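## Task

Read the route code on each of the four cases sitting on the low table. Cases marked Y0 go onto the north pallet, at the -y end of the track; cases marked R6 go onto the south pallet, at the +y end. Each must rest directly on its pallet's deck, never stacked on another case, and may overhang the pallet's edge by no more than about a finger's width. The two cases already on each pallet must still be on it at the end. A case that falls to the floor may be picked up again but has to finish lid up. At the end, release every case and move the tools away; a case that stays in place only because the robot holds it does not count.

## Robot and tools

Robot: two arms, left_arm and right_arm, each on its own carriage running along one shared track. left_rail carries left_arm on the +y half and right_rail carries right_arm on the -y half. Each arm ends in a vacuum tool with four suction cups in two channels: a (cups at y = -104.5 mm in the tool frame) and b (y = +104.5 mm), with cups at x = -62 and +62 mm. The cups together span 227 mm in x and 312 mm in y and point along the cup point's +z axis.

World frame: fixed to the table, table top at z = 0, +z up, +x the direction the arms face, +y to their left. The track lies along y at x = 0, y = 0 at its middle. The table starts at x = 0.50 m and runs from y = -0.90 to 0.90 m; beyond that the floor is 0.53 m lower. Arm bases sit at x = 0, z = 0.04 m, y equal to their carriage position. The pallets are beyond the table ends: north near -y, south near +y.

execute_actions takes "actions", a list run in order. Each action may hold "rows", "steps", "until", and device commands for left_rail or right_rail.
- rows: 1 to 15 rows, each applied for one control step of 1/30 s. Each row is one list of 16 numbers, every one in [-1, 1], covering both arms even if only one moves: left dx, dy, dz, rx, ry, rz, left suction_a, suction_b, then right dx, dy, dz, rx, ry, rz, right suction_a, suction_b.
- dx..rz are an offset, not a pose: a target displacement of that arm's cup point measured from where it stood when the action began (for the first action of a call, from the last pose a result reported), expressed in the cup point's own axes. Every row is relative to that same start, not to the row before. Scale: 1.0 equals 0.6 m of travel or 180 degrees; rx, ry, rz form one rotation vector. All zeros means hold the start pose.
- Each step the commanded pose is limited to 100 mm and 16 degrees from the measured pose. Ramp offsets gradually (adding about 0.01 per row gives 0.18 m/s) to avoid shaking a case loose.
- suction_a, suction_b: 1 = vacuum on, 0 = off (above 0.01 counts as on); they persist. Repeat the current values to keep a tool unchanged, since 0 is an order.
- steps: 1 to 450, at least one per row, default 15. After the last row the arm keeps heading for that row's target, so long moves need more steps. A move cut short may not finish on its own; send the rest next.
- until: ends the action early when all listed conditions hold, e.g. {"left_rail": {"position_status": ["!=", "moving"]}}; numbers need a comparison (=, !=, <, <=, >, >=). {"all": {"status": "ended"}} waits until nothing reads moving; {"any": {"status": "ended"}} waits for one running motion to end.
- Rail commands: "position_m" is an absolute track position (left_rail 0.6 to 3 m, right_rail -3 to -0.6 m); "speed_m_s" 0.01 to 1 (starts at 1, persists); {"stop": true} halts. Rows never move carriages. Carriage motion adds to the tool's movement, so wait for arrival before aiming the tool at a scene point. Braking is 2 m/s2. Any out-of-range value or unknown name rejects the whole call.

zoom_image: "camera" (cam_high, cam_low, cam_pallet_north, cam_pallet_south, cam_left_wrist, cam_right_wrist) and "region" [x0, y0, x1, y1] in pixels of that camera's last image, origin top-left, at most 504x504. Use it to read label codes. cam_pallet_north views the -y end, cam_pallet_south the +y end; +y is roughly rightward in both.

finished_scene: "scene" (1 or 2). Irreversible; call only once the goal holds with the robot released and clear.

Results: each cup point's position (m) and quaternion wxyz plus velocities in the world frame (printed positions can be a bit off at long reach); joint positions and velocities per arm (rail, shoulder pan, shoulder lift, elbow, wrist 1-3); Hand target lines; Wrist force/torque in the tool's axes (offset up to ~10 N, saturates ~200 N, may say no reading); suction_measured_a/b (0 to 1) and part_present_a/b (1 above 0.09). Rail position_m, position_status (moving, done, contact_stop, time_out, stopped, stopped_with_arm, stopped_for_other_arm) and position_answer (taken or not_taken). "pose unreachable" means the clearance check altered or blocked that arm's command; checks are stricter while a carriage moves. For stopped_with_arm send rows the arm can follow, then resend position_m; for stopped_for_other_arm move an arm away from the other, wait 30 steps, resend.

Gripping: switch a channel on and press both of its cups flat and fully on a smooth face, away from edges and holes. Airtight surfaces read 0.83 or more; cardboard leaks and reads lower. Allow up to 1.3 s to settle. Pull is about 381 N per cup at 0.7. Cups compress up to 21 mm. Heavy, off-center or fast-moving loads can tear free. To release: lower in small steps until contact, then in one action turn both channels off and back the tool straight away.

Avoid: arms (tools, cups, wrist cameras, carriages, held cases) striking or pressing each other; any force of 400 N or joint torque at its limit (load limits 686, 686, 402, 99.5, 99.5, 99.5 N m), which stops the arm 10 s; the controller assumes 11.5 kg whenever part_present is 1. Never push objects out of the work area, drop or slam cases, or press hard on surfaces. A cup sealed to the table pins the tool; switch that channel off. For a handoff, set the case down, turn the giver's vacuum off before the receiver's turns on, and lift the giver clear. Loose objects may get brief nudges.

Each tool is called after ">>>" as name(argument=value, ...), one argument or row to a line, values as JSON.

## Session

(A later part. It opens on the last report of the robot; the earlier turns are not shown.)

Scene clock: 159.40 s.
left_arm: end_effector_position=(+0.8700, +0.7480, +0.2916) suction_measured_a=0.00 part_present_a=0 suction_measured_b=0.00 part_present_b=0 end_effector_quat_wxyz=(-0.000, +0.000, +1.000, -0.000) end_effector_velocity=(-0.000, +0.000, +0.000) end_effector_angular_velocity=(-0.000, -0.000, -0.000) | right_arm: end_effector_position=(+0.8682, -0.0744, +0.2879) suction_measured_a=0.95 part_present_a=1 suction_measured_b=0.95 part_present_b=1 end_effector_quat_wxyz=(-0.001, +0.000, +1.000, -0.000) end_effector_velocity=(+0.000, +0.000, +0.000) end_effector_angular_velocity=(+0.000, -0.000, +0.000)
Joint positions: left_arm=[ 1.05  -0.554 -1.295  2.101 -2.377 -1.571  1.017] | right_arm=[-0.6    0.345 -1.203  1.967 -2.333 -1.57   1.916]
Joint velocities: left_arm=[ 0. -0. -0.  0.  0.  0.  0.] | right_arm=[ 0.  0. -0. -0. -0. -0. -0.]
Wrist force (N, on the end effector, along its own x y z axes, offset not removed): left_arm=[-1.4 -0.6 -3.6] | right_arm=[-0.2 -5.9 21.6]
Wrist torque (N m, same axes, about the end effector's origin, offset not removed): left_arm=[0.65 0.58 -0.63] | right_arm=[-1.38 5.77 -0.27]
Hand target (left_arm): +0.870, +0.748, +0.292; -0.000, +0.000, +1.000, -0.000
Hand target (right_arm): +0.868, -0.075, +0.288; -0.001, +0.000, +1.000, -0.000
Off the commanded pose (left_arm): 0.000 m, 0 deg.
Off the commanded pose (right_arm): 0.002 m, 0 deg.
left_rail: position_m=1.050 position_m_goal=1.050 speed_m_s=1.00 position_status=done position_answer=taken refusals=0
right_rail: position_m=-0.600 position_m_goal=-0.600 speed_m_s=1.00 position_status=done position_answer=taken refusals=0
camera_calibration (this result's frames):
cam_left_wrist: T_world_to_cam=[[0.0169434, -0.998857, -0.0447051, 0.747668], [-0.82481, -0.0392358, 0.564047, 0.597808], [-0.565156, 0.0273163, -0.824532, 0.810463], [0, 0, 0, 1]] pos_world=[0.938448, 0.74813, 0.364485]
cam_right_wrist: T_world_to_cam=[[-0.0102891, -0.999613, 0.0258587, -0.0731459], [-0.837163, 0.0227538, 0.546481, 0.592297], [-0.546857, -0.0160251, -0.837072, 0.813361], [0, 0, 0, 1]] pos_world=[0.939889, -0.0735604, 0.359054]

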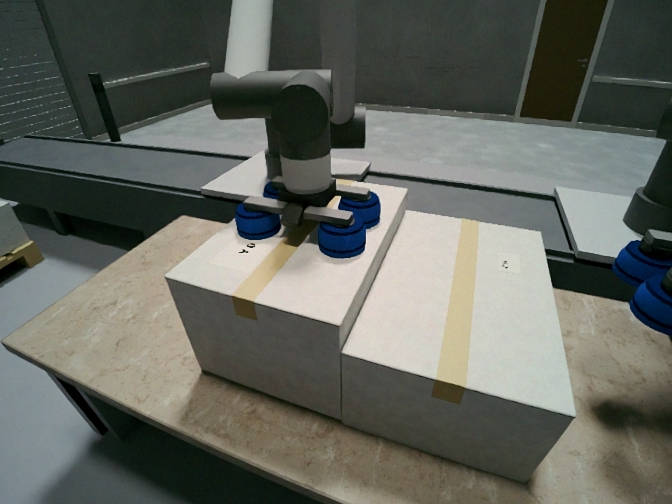

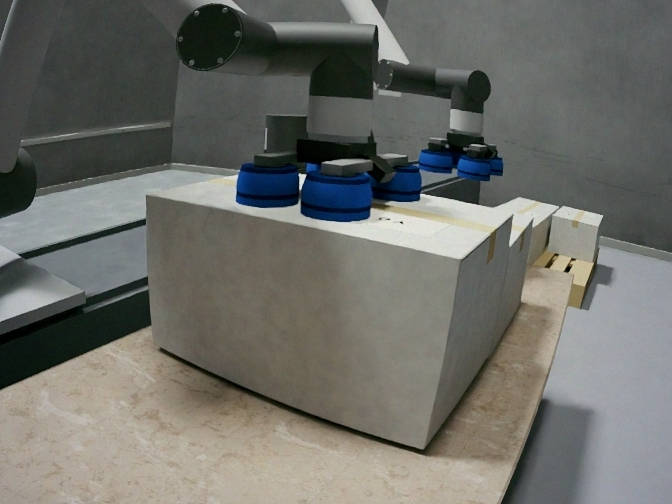

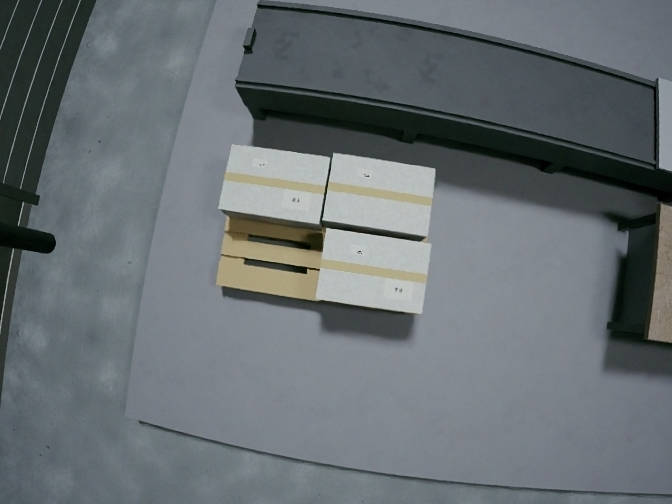

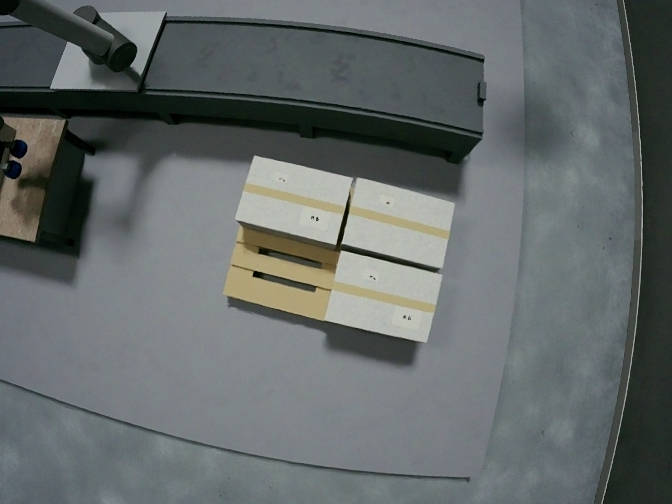

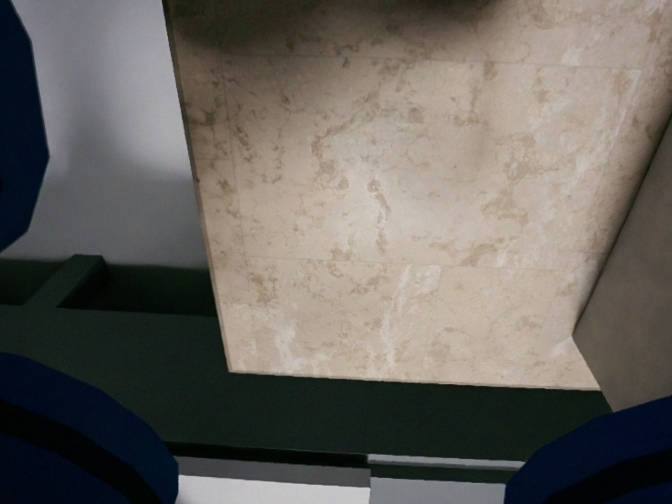

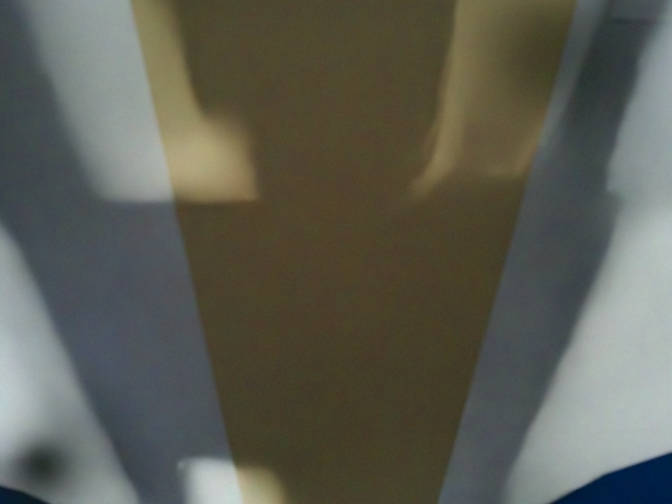

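>>> execute_actions(
  actions=[
    {"rows":[[0,0,0,0,0,0,0,0,0,0,-0.008,0,0,0,1,1],[0,0,0,0,0,0,0,0,0,-0.004,-0.018,0,0,0,1,1],[0,0,0,0,0,0,0,0,0,-0.012,-0.030,0,0,0,1,1],[0,0,0,0,0,0,0,0,-0.004,-0.026,-0.040,0,0,0,1,1],[0,0,0,0,0,0,0,0,-0.012,-0.046,-0.045,0,0,0,1,1],[0,0,0,0,0,0,0,0,-0.024,-0.07,-0.045,0,0,0,1,1],[0,0,0,0,0,0,0,0,-0.04,-0.10,-0.045,0,0,0,1,1],[0,0,0,0,0,0,0,0,-0.056,-0.13,-0.045,0,0,0.005,1,1],[0,0,0,0,0,0,0,0,-0.072,-0.16,-0.045,0,0,0.015,1,1],[0,0,0,0,0,0,0,0,-0.09,-0.195,-0.045,0,0,0.03,1,1],[0,0,0,0,0,0,0,0,-0.11,-0.23,-0.045,0,0,0.05,1,1],[0,0,0,0,0,0,0,0,-0.13,-0.27,-0.045,0,0,0.08,1,1],[0,0,0,0,0,0,0,0,-0.48,-1.0,-0.045,0,0,0.4925,1,1]],"steps":42,"right_rail":{"position_m":-3.0}},
    {"steps":1,"left_rail":{"position_m":0.6}},
  ],
)

Scene clock: 168.57 s.
left_arm: end_effector_position=(+0.8700, +0.7480, +0.2916) suction_measured_a=0.00 part_present_a=0 suction_measured_b=0.00 part_present_b=0 end_effector_quat_wxyz=(-0.000, +0.000, +1.000, -0.000) end_effector_velocity=(+0.000, -0.003, -0.000) end_effector_angular_velocity=(+0.000, +0.000, +0.000) | right_arm: end_effector_position=(+1.1149, -1.7548, +0.3156) suction_measured_a=0.95 part_present_a=1 suction_measured_b=0.95 part_present_b=1 end_effector_quat_wxyz=(+0.001, +0.645, +0.765, +0.003) end_effector_velocity=(+0.218, -1.433, -0.002) end_effector_angular_velocity=(-0.004, +0.014, -1.098)
Joint positions: left_arm=[ 1.05  -0.554 -1.295  2.101 -2.377 -1.571  1.017] | right_arm=[-1.749 -0.187 -1.133  1.805 -2.247 -1.567  2.784]
Joint velocities: left_arm=[-0.003  0.     0.    -0.     0.     0.     0.   ] | right_arm=[-1.    -0.349  0.213 -0.348  0.145 -0.009  0.75 ]
Wrist force (N, on the end effector, along its own x y z axes, offset not removed): left_arm=[-2.1 -0.8 1.1] | right_arm=[3.0 -10.1 25.4]
Wrist torque (N m, same axes, about the end effector's origin, offset not removed): left_arm=[0.60 0.77 -0.56] | right_arm=[-1.03 5.43 2.98]
Hand target (left_arm): +0.870, +0.746, +0.292; -0.000, +0.000, +1.000, -0.000
Hand target (right_arm): +1.149, -1.874, +0.316; +0.001, +0.697, +0.717, +0.001
Off the commanded pose (left_arm): 0.000 m, 0 deg.
Off the commanded pose (right_arm): 0.081 m, 8 deg.
left_rail: position_m=1.050 position_m_goal=0.600 speed_m_s=1.00 position_status=moving position_answer=taken refusals=0
right_rail: position_m=-1.749 position_m_goal=-3.000 speed_m_s=1.00 position_status=moving position_answer=taken refusals=0
camera_calibration (this result's frames):
cam_left_wrist: T_world_to_cam=[[0.0169434, -0.998857, -0.0447051, 0.747653], [-0.82481, -0.0392358, 0.564047, 0.597807], [-0.565156, 0.0273164, -0.824532, 0.810463], [0, 0, 0, 1]] pos_world=[0.938448, 0.748114, 0.364485]
cam_right_wrist: T_world_to_cam=[[-0.987021, -0.15928, 0.0204871, 0.814214], [-0.122269, 0.828053, 0.547154, 1.4378], [-0.104115, 0.537548, -0.836781, 1.4222], [0, 0, 0, 1]] pos_world=[1.12752, -1.82539, 0.386693]

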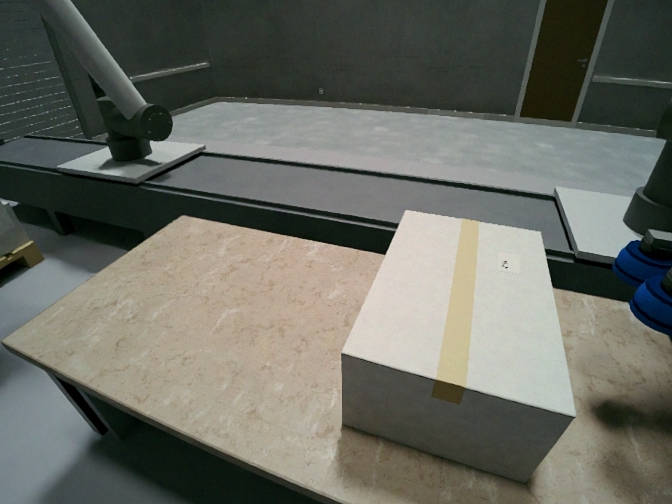

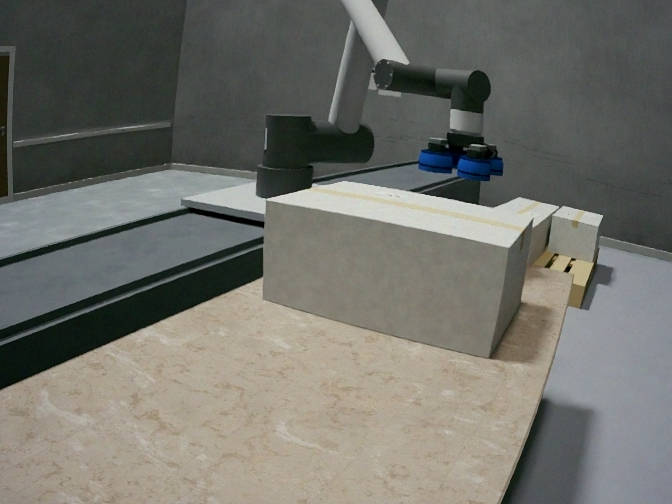

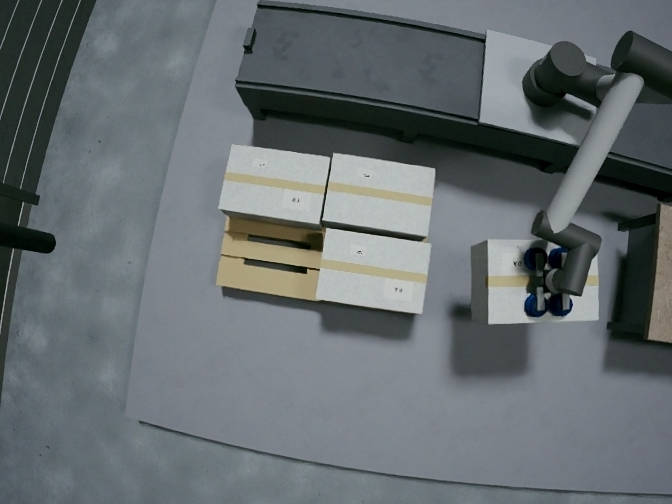

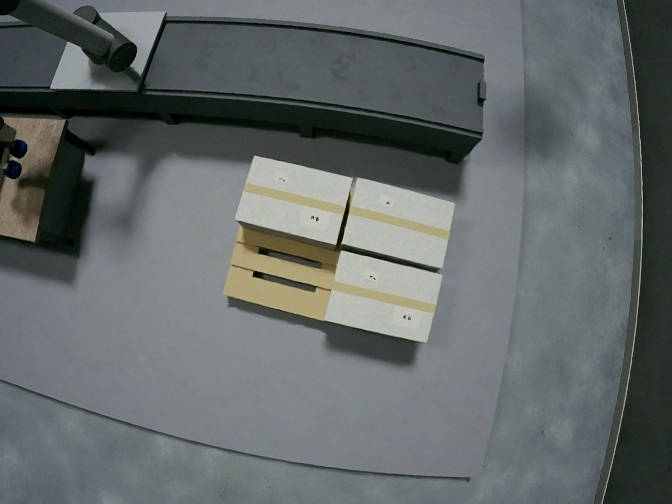

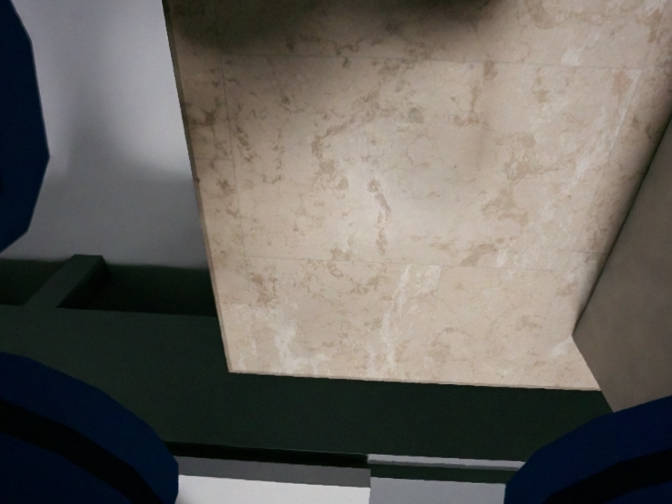

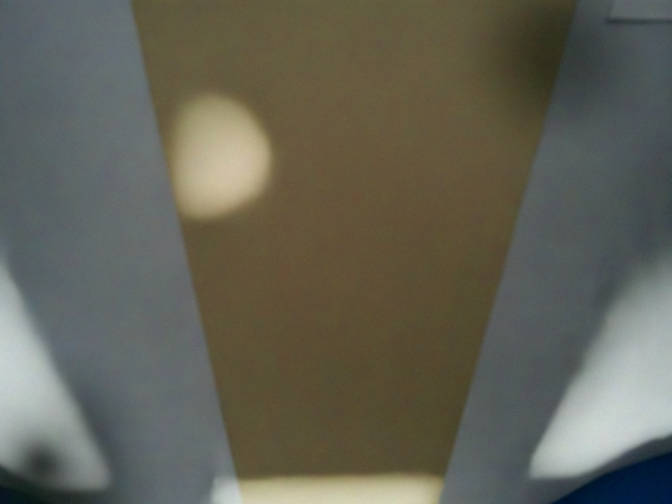

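>>> execute_actions(
  actions=[],
)

Scene clock: 169.10 s.
left_arm: end_effector_position=(+0.8700, +0.4716, +0.2916) suction_measured_a=0.00 part_present_a=0 suction_measured_b=0.00 part_present_b=0 end_effector_quat_wxyz=(-0.000, +0.000, +1.000, -0.000) end_effector_velocity=(+0.000, -0.849, -0.000) end_effector_angular_velocity=(-0.000, +0.000, -0.001) | right_arm: end_effector_position=(+1.1485, -2.3554, +0.3156) suction_measured_a=0.95 part_present_a=1 suction_measured_b=0.95 part_present_b=1 end_effector_quat_wxyz=(+0.001, +0.696, +0.718, +0.001) end_effector_velocity=(+0.003, -1.008, +0.000) end_effector_angular_velocity=(-0.001, +0.000, -0.014)
Joint positions: left_arm=[ 0.774 -0.554 -1.295  2.101 -2.377 -1.571  1.017] | right_arm=[-2.283 -0.239 -1.098  1.747 -2.223 -1.569  2.872]
Joint velocities: left_arm=[-0.847 -0.001  0.001 -0.001  0.    -0.    -0.   ] | right_arm=[-1.    -0.006  0.004 -0.006  0.002 -0.001  0.009]
Wrist force (N, on the end effector, along its own x y z axes, offset not removed): left_arm=[-0.1 -6.3 -5.1] | right_arm=[4.6 -4.8 20.7]
Wrist torque (N m, same axes, about the end effector's origin, offset not removed): left_arm=[0.16 0.32 -0.55] | right_arm=[-1.21 4.83 -0.22]
Hand target (left_arm): +0.870, +0.432, +0.292; -0.000, +0.000, +1.000, -0.000
Hand target (right_arm): +1.149, -2.407, +0.316; +0.001, +0.697, +0.717, +0.001
Off the commanded pose (left_arm): 0.000 m, 0 deg.
Off the commanded pose (right_arm): 0.008 m, 1 deg.
left_rail: position_m=0.774 position_m_goal=0.600 speed_m_s=1.00 position_status=moving position_answer=taken refusals=0
right_rail: position_m=-2.283 position_m_goal=-3.000 speed_m_s=1.00 position_status=moving position_answer=taken refusals=0
camera_calibration (this result's frames):
cam_left_wrist: T_world_to_cam=[[0.0168782, -0.998858, -0.044694, 0.47166], [-0.824797, -0.0391763, 0.56407, 0.586923], [-0.565177, 0.027343, -0.824517, 0.818004], [0, 0, 0, 1]] pos_world=[0.938449, 0.471748, 0.364473]
cam_right_wrist: T_world_to_cam=[[-0.99953, -0.0207575, 0.0225386, 1.09171], [-0.00509034, 0.837842, 0.545889, 1.82812], [-0.0302151, 0.545518, -0.837554, 1.68276], [0, 0, 0, 1]] pos_world=[1.15135, -2.42699, 0.386851]

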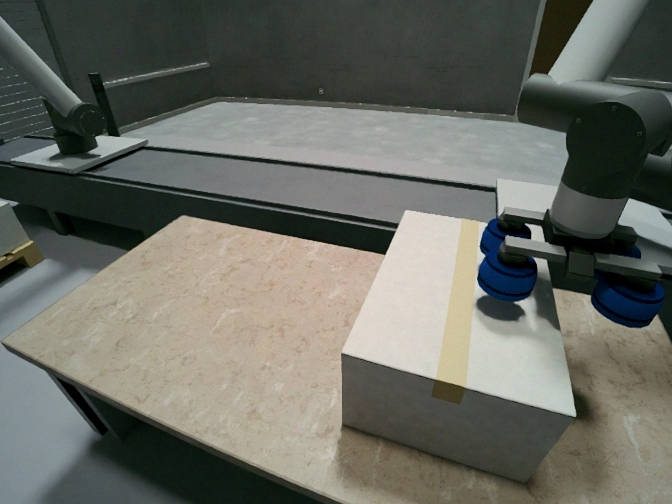

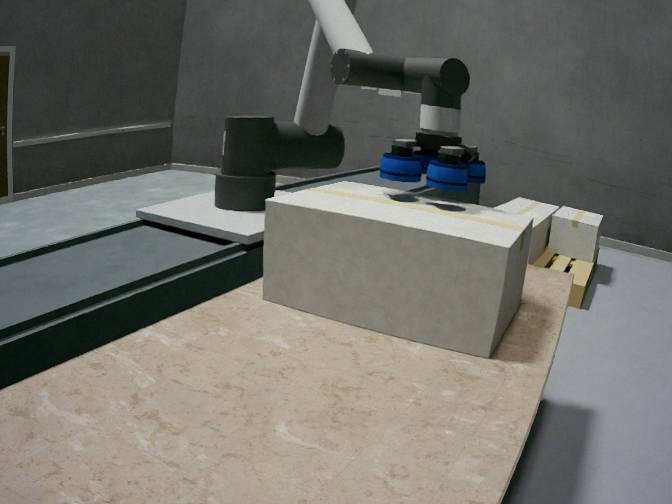

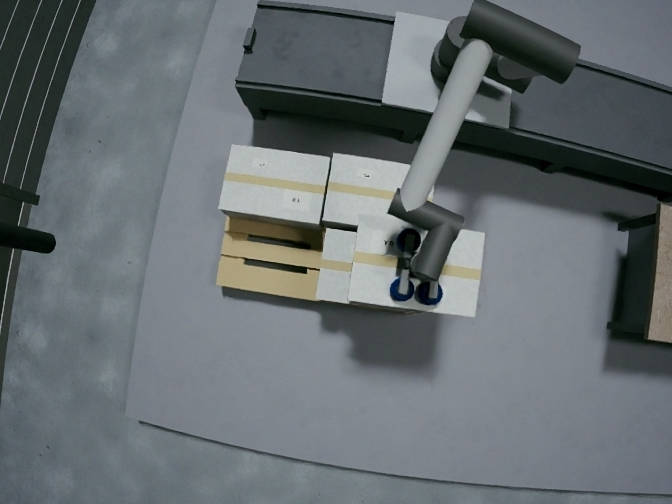

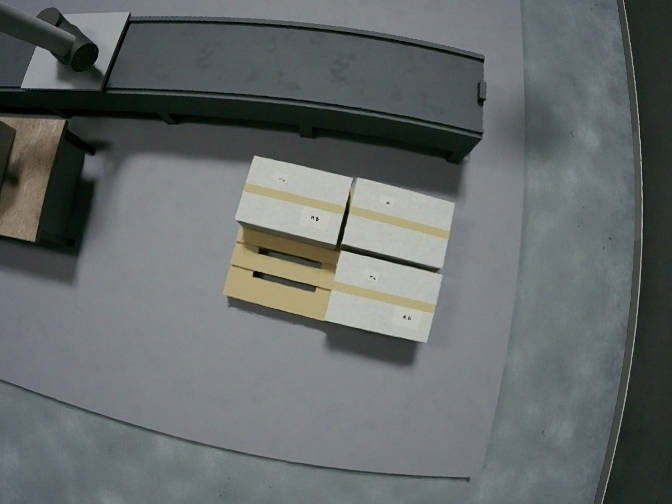

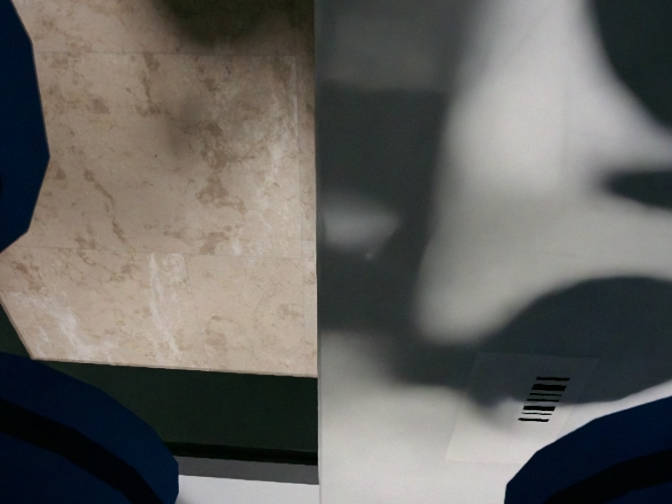

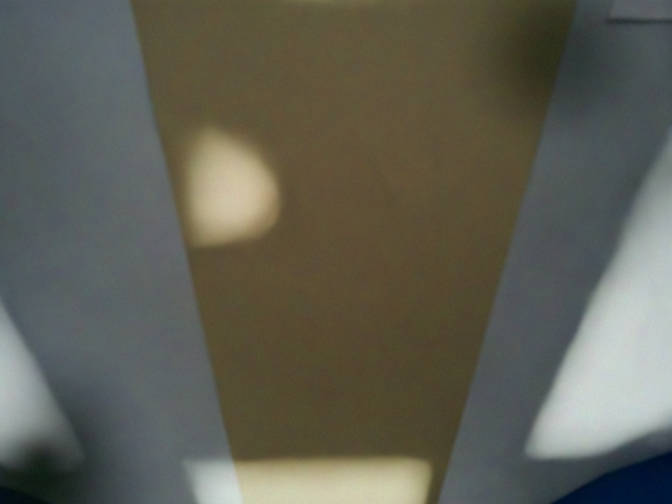

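>>> execute_actions(
  actions=[],
)

Scene clock: 171.03 s.
left_arm: end_effector_position=(+0.8700, +0.2979, +0.2916) suction_measured_a=0.00 part_present_a=0 suction_measured_b=0.00 part_present_b=0 end_effector_quat_wxyz=(-0.000, +0.000, +1.000, -0.000) end_effector_velocity=(+0.000, +0.000, +0.000) end_effector_angular_velocity=(+0.000, -0.000, +0.000) | right_arm: end_effector_position=(+1.1490, -3.0738, +0.3157) suction_measured_a=0.95 part_present_a=1 suction_measured_b=0.95 part_present_b=1 end_effector_quat_wxyz=(+0.001, +0.697, +0.717, +0.001) end_effector_velocity=(-0.000, -0.000, +0.000) end_effector_angular_velocity=(-0.000, -0.000, +0.000)
Joint positions: left_arm=[ 0.6   -0.554 -1.295  2.101 -2.377 -1.571  1.017] | right_arm=[-3.    -0.24  -1.098  1.746 -2.222 -1.569  2.873]
Joint velocities: left_arm=[ 0.  0. -0.  0. -0.  0.  0.] | right_arm=[ 0. -0. -0. -0. -0. -0. -0.]
Wrist force (N, on the end effector, along its own x y z axes, offset not removed): left_arm=[3.3 -1.8 -2.8] | right_arm=[-1.8 -1.4 26.3]
Wrist torque (N m, same axes, about the end effector's origin, offset not removed): left_arm=[0.50 -0.07 -0.48] | right_arm=[-0.57 5.97 -0.26]
Hand target (left_arm): +0.870, +0.298, +0.292; -0.000, +0.000, +1.000, -0.000
Hand target (right_arm): +1.149, -3.074, +0.316; +0.001, +0.697, +0.717, +0.001
Off the commanded pose (left_arm): 0.000 m, 0 deg.
Off the commanded pose (right_arm): 0.007 m, 0 deg.
left_rail: position_m=0.600 position_m_goal=0.600 speed_m_s=1.00 position_status=done position_answer=taken refusals=0
right_rail: position_m=-3.000 position_m_goal=-3.000 speed_m_s=1.00 position_status=done position_answer=taken refusals=0
camera_calibration (this result's frames):
cam_left_wrist: T_world_to_cam=[[0.0169428, -0.998856, -0.0447077, 0.298109], [-0.824795, -0.0392374, 0.564068, 0.580129], [-0.565178, 0.0273178, -0.824517, 0.822762], [0, 0, 0, 1]] pos_world=[0.938444, 0.298055, 0.364476]
cam_right_wrist: T_world_to_cam=[[-0.999567, -0.0189337, 0.0225055, 1.08295], [-0.00358439, 0.837938, 0.545754, 2.42856], [-0.0291913, 0.545437, -0.837643, 2.07327], [0, 0, 0, 1]] pos_world=[1.15171, -3.14531, 0.386893]

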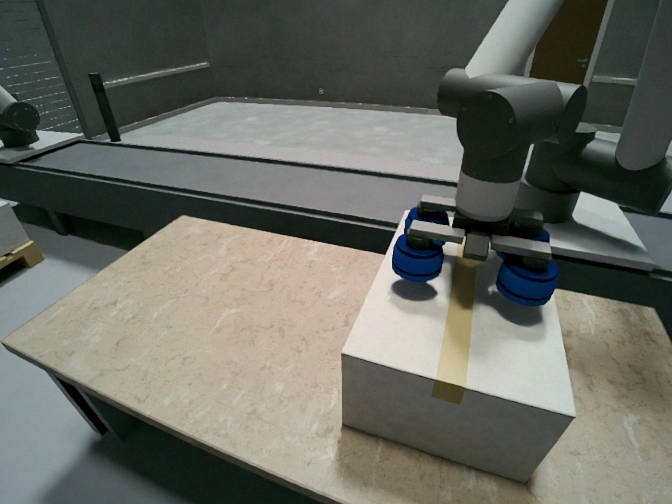

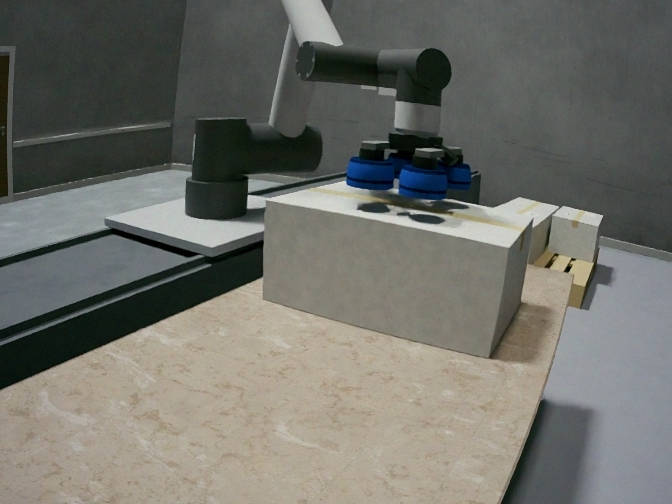

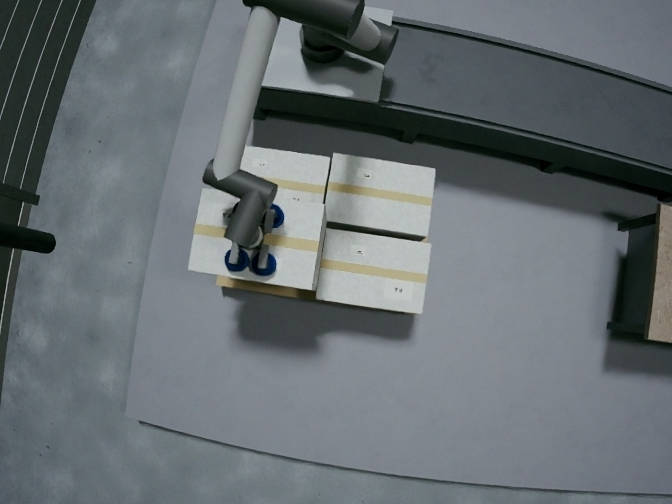

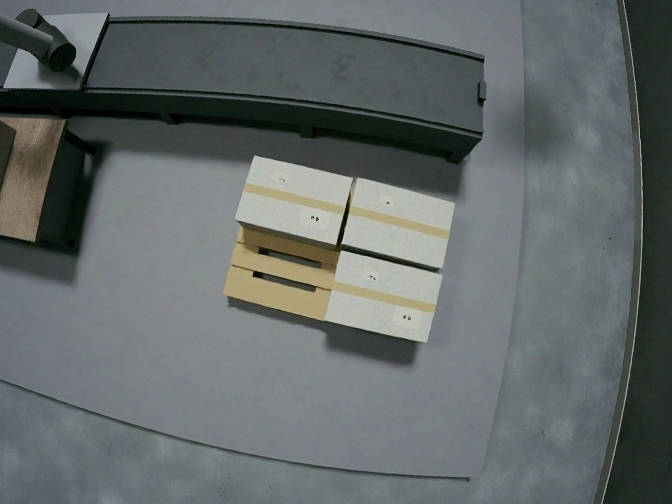

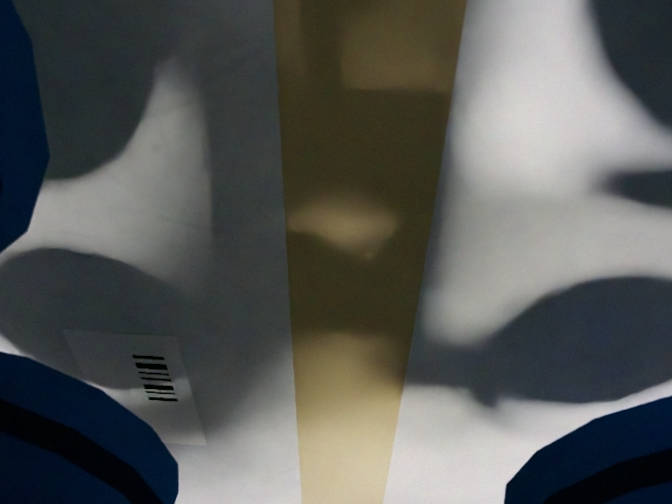

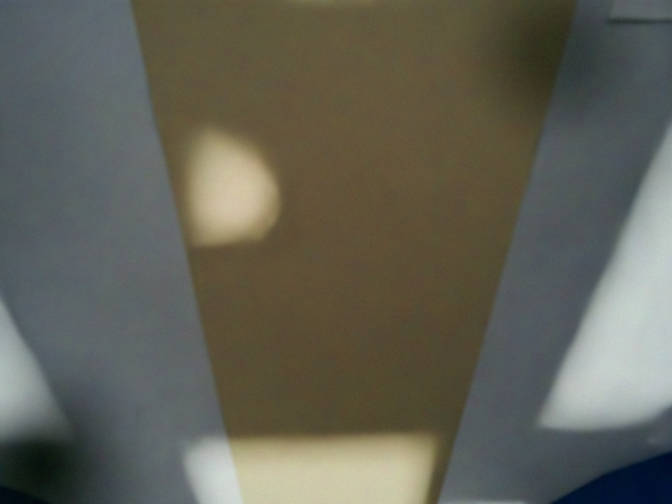

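>>> execute_actions(
  actions=[
    {"rows":[[0,-0.005,0.03,0,0,0,1,1,-0.03,0.016,0.05,0,0,0.0018,1,1],[0,-0.005,0.06,0,0,0,1,1,-0.07,0.038,0.12,0,0,0.0018,1,1],[0,-0.005,0.0927,0,0,0,1,1,-0.1067,0.0587,0.193,0,0,0.0018,1,1]],"steps":4},
  ],
)

>>> execute_actions(
  actions=[
    {"steps":1},
  ],
)

Scene clock: 173.20 s.
left_arm: end_effector_position=(+0.8694, +0.2971, +0.2765) suction_measured_a=0.00 part_present_a=0 suction_measured_b=0.00 part_present_b=0 end_effector_quat_wxyz=(-0.001, +0.000, +1.000, -0.000) end_effector_velocity=(-0.013, -0.006, -0.265) end_effector_angular_velocity=(+0.014, +0.023, +0.001) | right_arm: end_effector_position=(+1.1562, -3.0888, +0.2919) suction_measured_a=0.95 part_present_a=1 suction_measured_b=0.95 part_present_b=1 end_effector_quat_wxyz=(+0.001, +0.698, +0.716, +0.002) end_effector_velocity=(+0.105, -0.240, -0.427) end_effector_angular_velocity=(-0.009, +0.022, -0.033)
Joint positions: left_arm=[ 0.6   -0.555 -1.28   2.109 -2.399 -1.571  1.016] | right_arm=[-3.    -0.251 -1.073  1.746 -2.248 -1.569  2.864]
Joint velocities: left_arm=[ 0.    -0.013  0.257  0.144 -0.374  0.    -0.014] | right_arm=[ 0.    -0.177  0.431  0.    -0.412 -0.014 -0.144]
Wrist force (N, on the end effector, along its own x y z axes, offset not removed): left_arm=[0.6 -3.5 -10.1] | right_arm=[20.2 5.3 -39.5]
Wrist torque (N m, same axes, about the end effector's origin, offset not removed): left_arm=[0.44 0.28 -0.51] | right_arm=[-2.75 4.48 -0.66]
Hand target (left_arm): +0.868, +0.296, +0.238; -0.001, +0.000, +1.000, +0.000
Hand target (right_arm): +1.171, -3.124, +0.223; -0.000, +0.699, +0.715, +0.001
Off the commanded pose (left_arm): 0.041 m, 0 deg.
Off the commanded pose (right_arm): 0.108 m, 0 deg; position clipped at the last step of the last action.
left_rail: position_m=0.600 position_m_goal=0.600 speed_m_s=1.00 position_status=done position_answer=taken refusals=0
right_rail: position_m=-3.000 position_m_goal=-3.000 speed_m_s=1.00 position_status=done position_answer=taken refusals=0
camera_calibration (this result's frames):
cam_left_wrist: T_world_to_cam=[[0.0166978, -0.998832, -0.0453452, 0.296956], [-0.824254, -0.0394224, 0.564846, 0.587439], [-0.565974, 0.0279442, -0.823949, 0.810328], [0, 0, 0, 1]] pos_world=[0.937865, 0.297123, 0.349322]
cam_right_wrist: T_world_to_cam=[[-0.999635, -0.0165332, 0.0213699, 1.09829], [-0.00219785, 0.838061, 0.545572, 2.45301], [-0.0269293, 0.545326, -0.837791, 2.05884], [0, 0, 0, 1]] pos_world=[1.15873, -3.16035, 0.363118]

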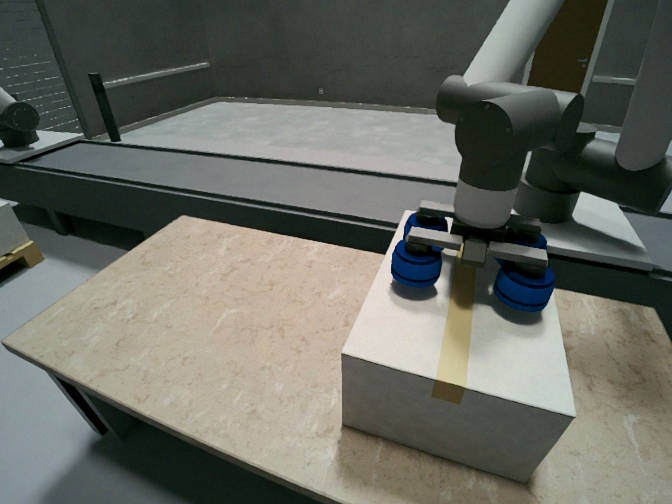

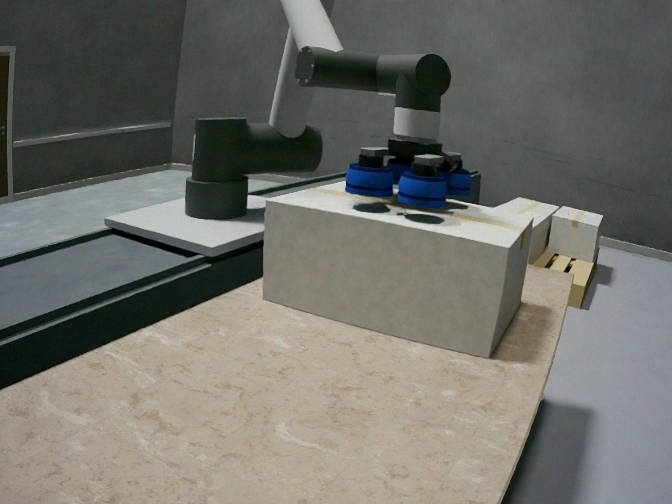

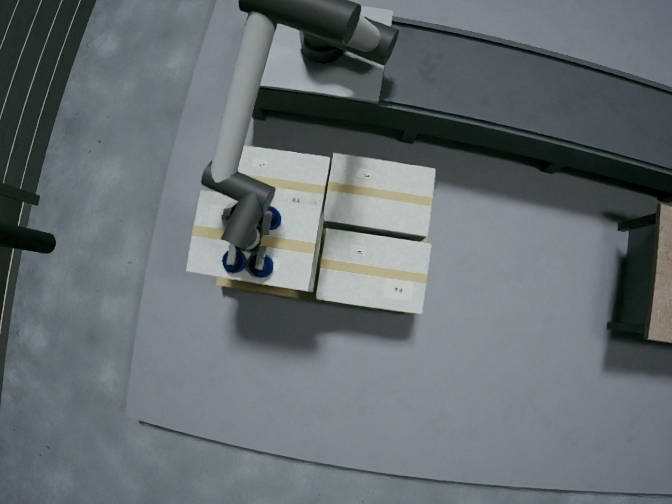

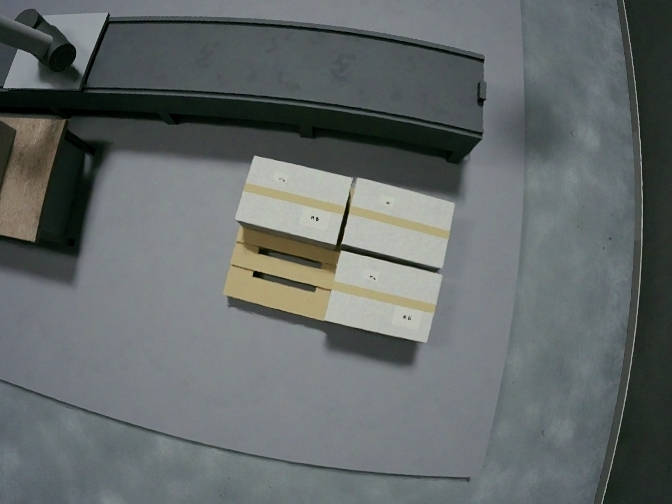

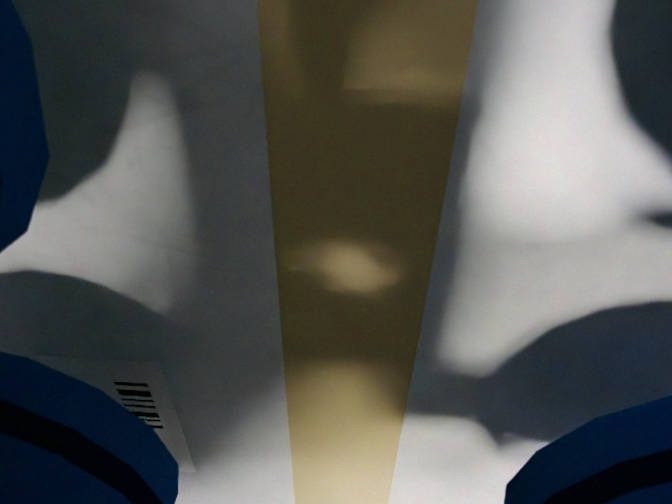

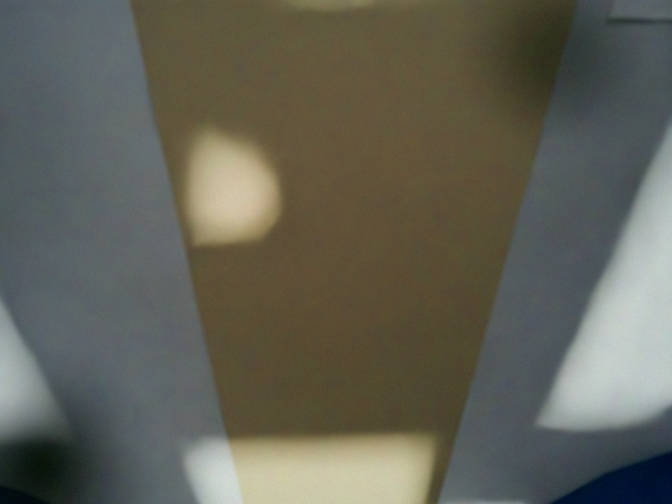

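Scene clock: 173.23 s.
left_arm: end_effector_position=(+0.8690, +0.2969, +0.2679) suction_measured_a=0.00 part_present_a=0 suction_measured_b=0.00 part_present_b=0 end_effector_quat_wxyz=(-0.001, +0.000, +1.000, +0.000) end_effector_velocity=(-0.009, -0.006, -0.241) end_effector_angular_velocity=(+0.008, +0.012, +0.001) | right_arm: end_effector_position=(+1.1596, -3.0967, +0.2772) suction_measured_a=0.95 part_present_a=1 suction_measured_b=0.95 part_present_b=1 end_effector_quat_wxyz=(+0.001, +0.698, +0.716, +0.001) end_effector_velocity=(+0.092, -0.224, -0.439) end_effector_angular_velocity=(+0.007, +0.047, -0.029)
Joint positions: left_arm=[ 0.6   -0.555 -1.272  2.114 -2.411 -1.571  1.016] | right_arm=[-3.    -0.257 -1.058  1.746 -2.261 -1.569  2.859]
Joint velocities: left_arm=[ 0.    -0.011  0.239  0.128 -0.352 -0.    -0.012] | right_arm=[ 0.    -0.168  0.437 -0.    -0.389 -0.005 -0.139]
Wrist force (N, on the end effector, along its own x y z axes, offset not removed): left_arm=[4.4 -2.7 2.7] | right_arm=[-32.0 -6.5 36.7]
Wrist torque (N m, same axes, about the end effector's origin, offset not removed): left_arm=[0.44 -0.08 -0.59] | right_arm=[-1.30 2.53 0.01]
Hand target (left_arm): +0.868, +0.296, +0.237; -0.001, +0.000, +1.000, +0.000
Hand target (right_arm): +1.175, -3.131, +0.210; -0.000, +0.699, +0.715, +0.001
Off the commanded pose (left_arm): 0.032 m, 0 deg.
Off the commanded pose (right_arm): 0.091 m, 0 deg; position clipped at the last step of the last action.
left_rail: position_m=0.600 position_m_goal=0.600 speed_m_s=1.00 position_status=done position_answer=taken refusals=0
right_rail: position_m=-3.000 position_m_goal=-3.000 speed_m_s=1.00 position_status=done position_answer=taken refusals=0
camera_calibration (this result's frames):
cam_left_wrist: T_world_to_cam=[[0.016702, -0.998816, -0.0456926, 0.296452], [-0.823945, -0.0396377, 0.565282, 0.591691], [-0.566424, 0.0282069, -0.823631, 0.803231], [0, 0, 0, 1]] pos_world=[0.937539, 0.296897, 0.34064]
cam_right_wrist: T_world_to_cam=[[-0.999625, -0.0155067, 0.0225889, 1.10462], [-0.000675487, 0.838133, 0.545466, 2.46608], [-0.0273909, 0.545246, -0.837829, 2.05122], [0, 0, 0, 1]] pos_world=[1.16206, -3.16819, 0.348456]

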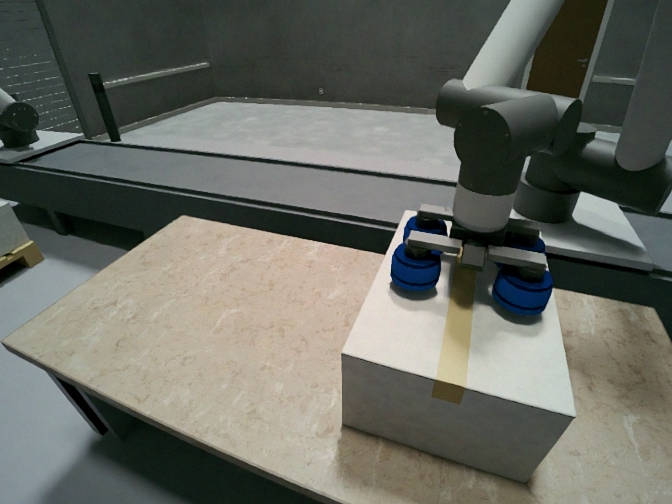

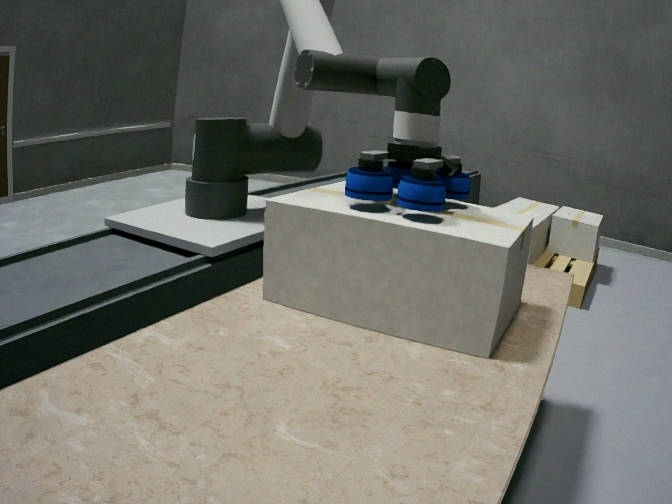

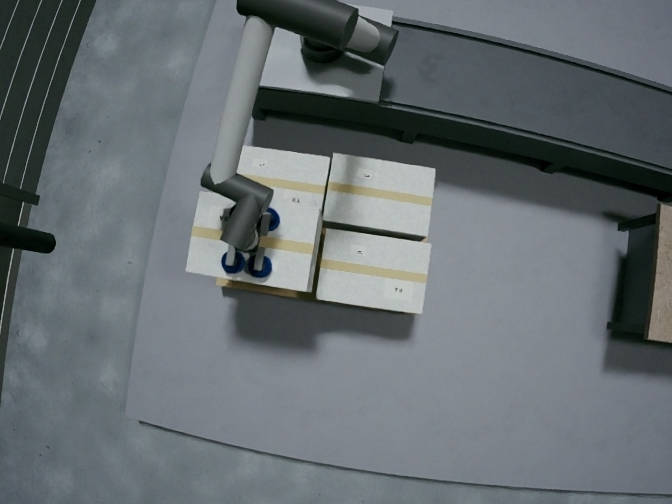

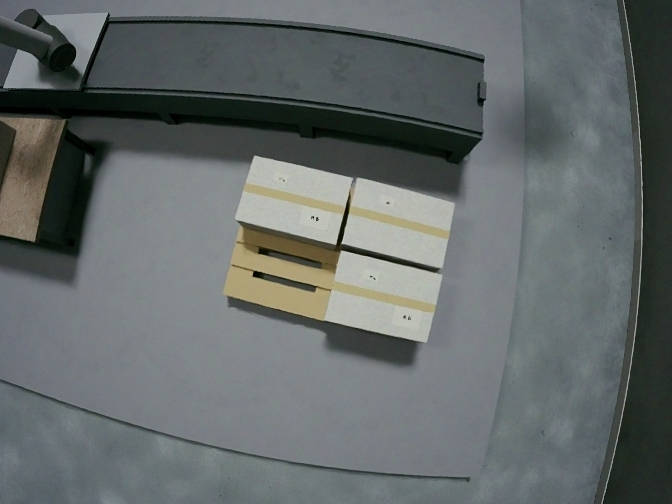

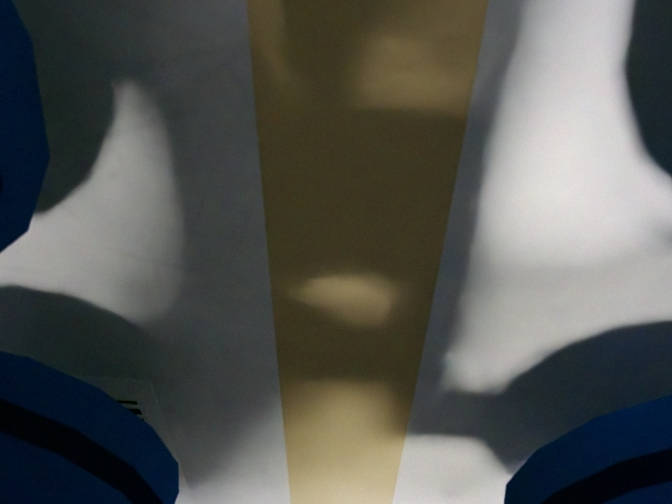

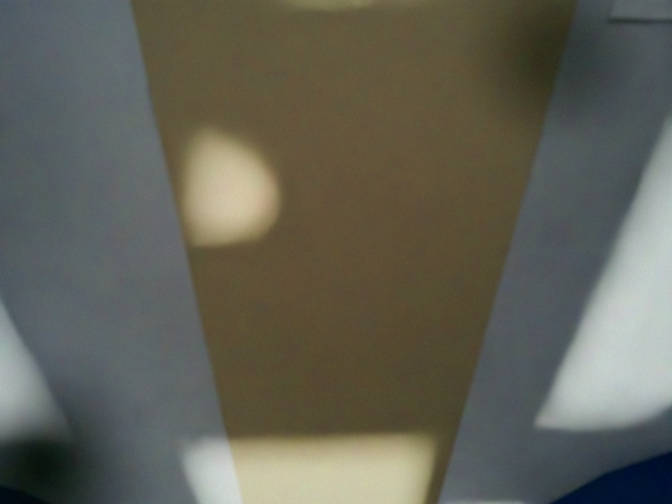

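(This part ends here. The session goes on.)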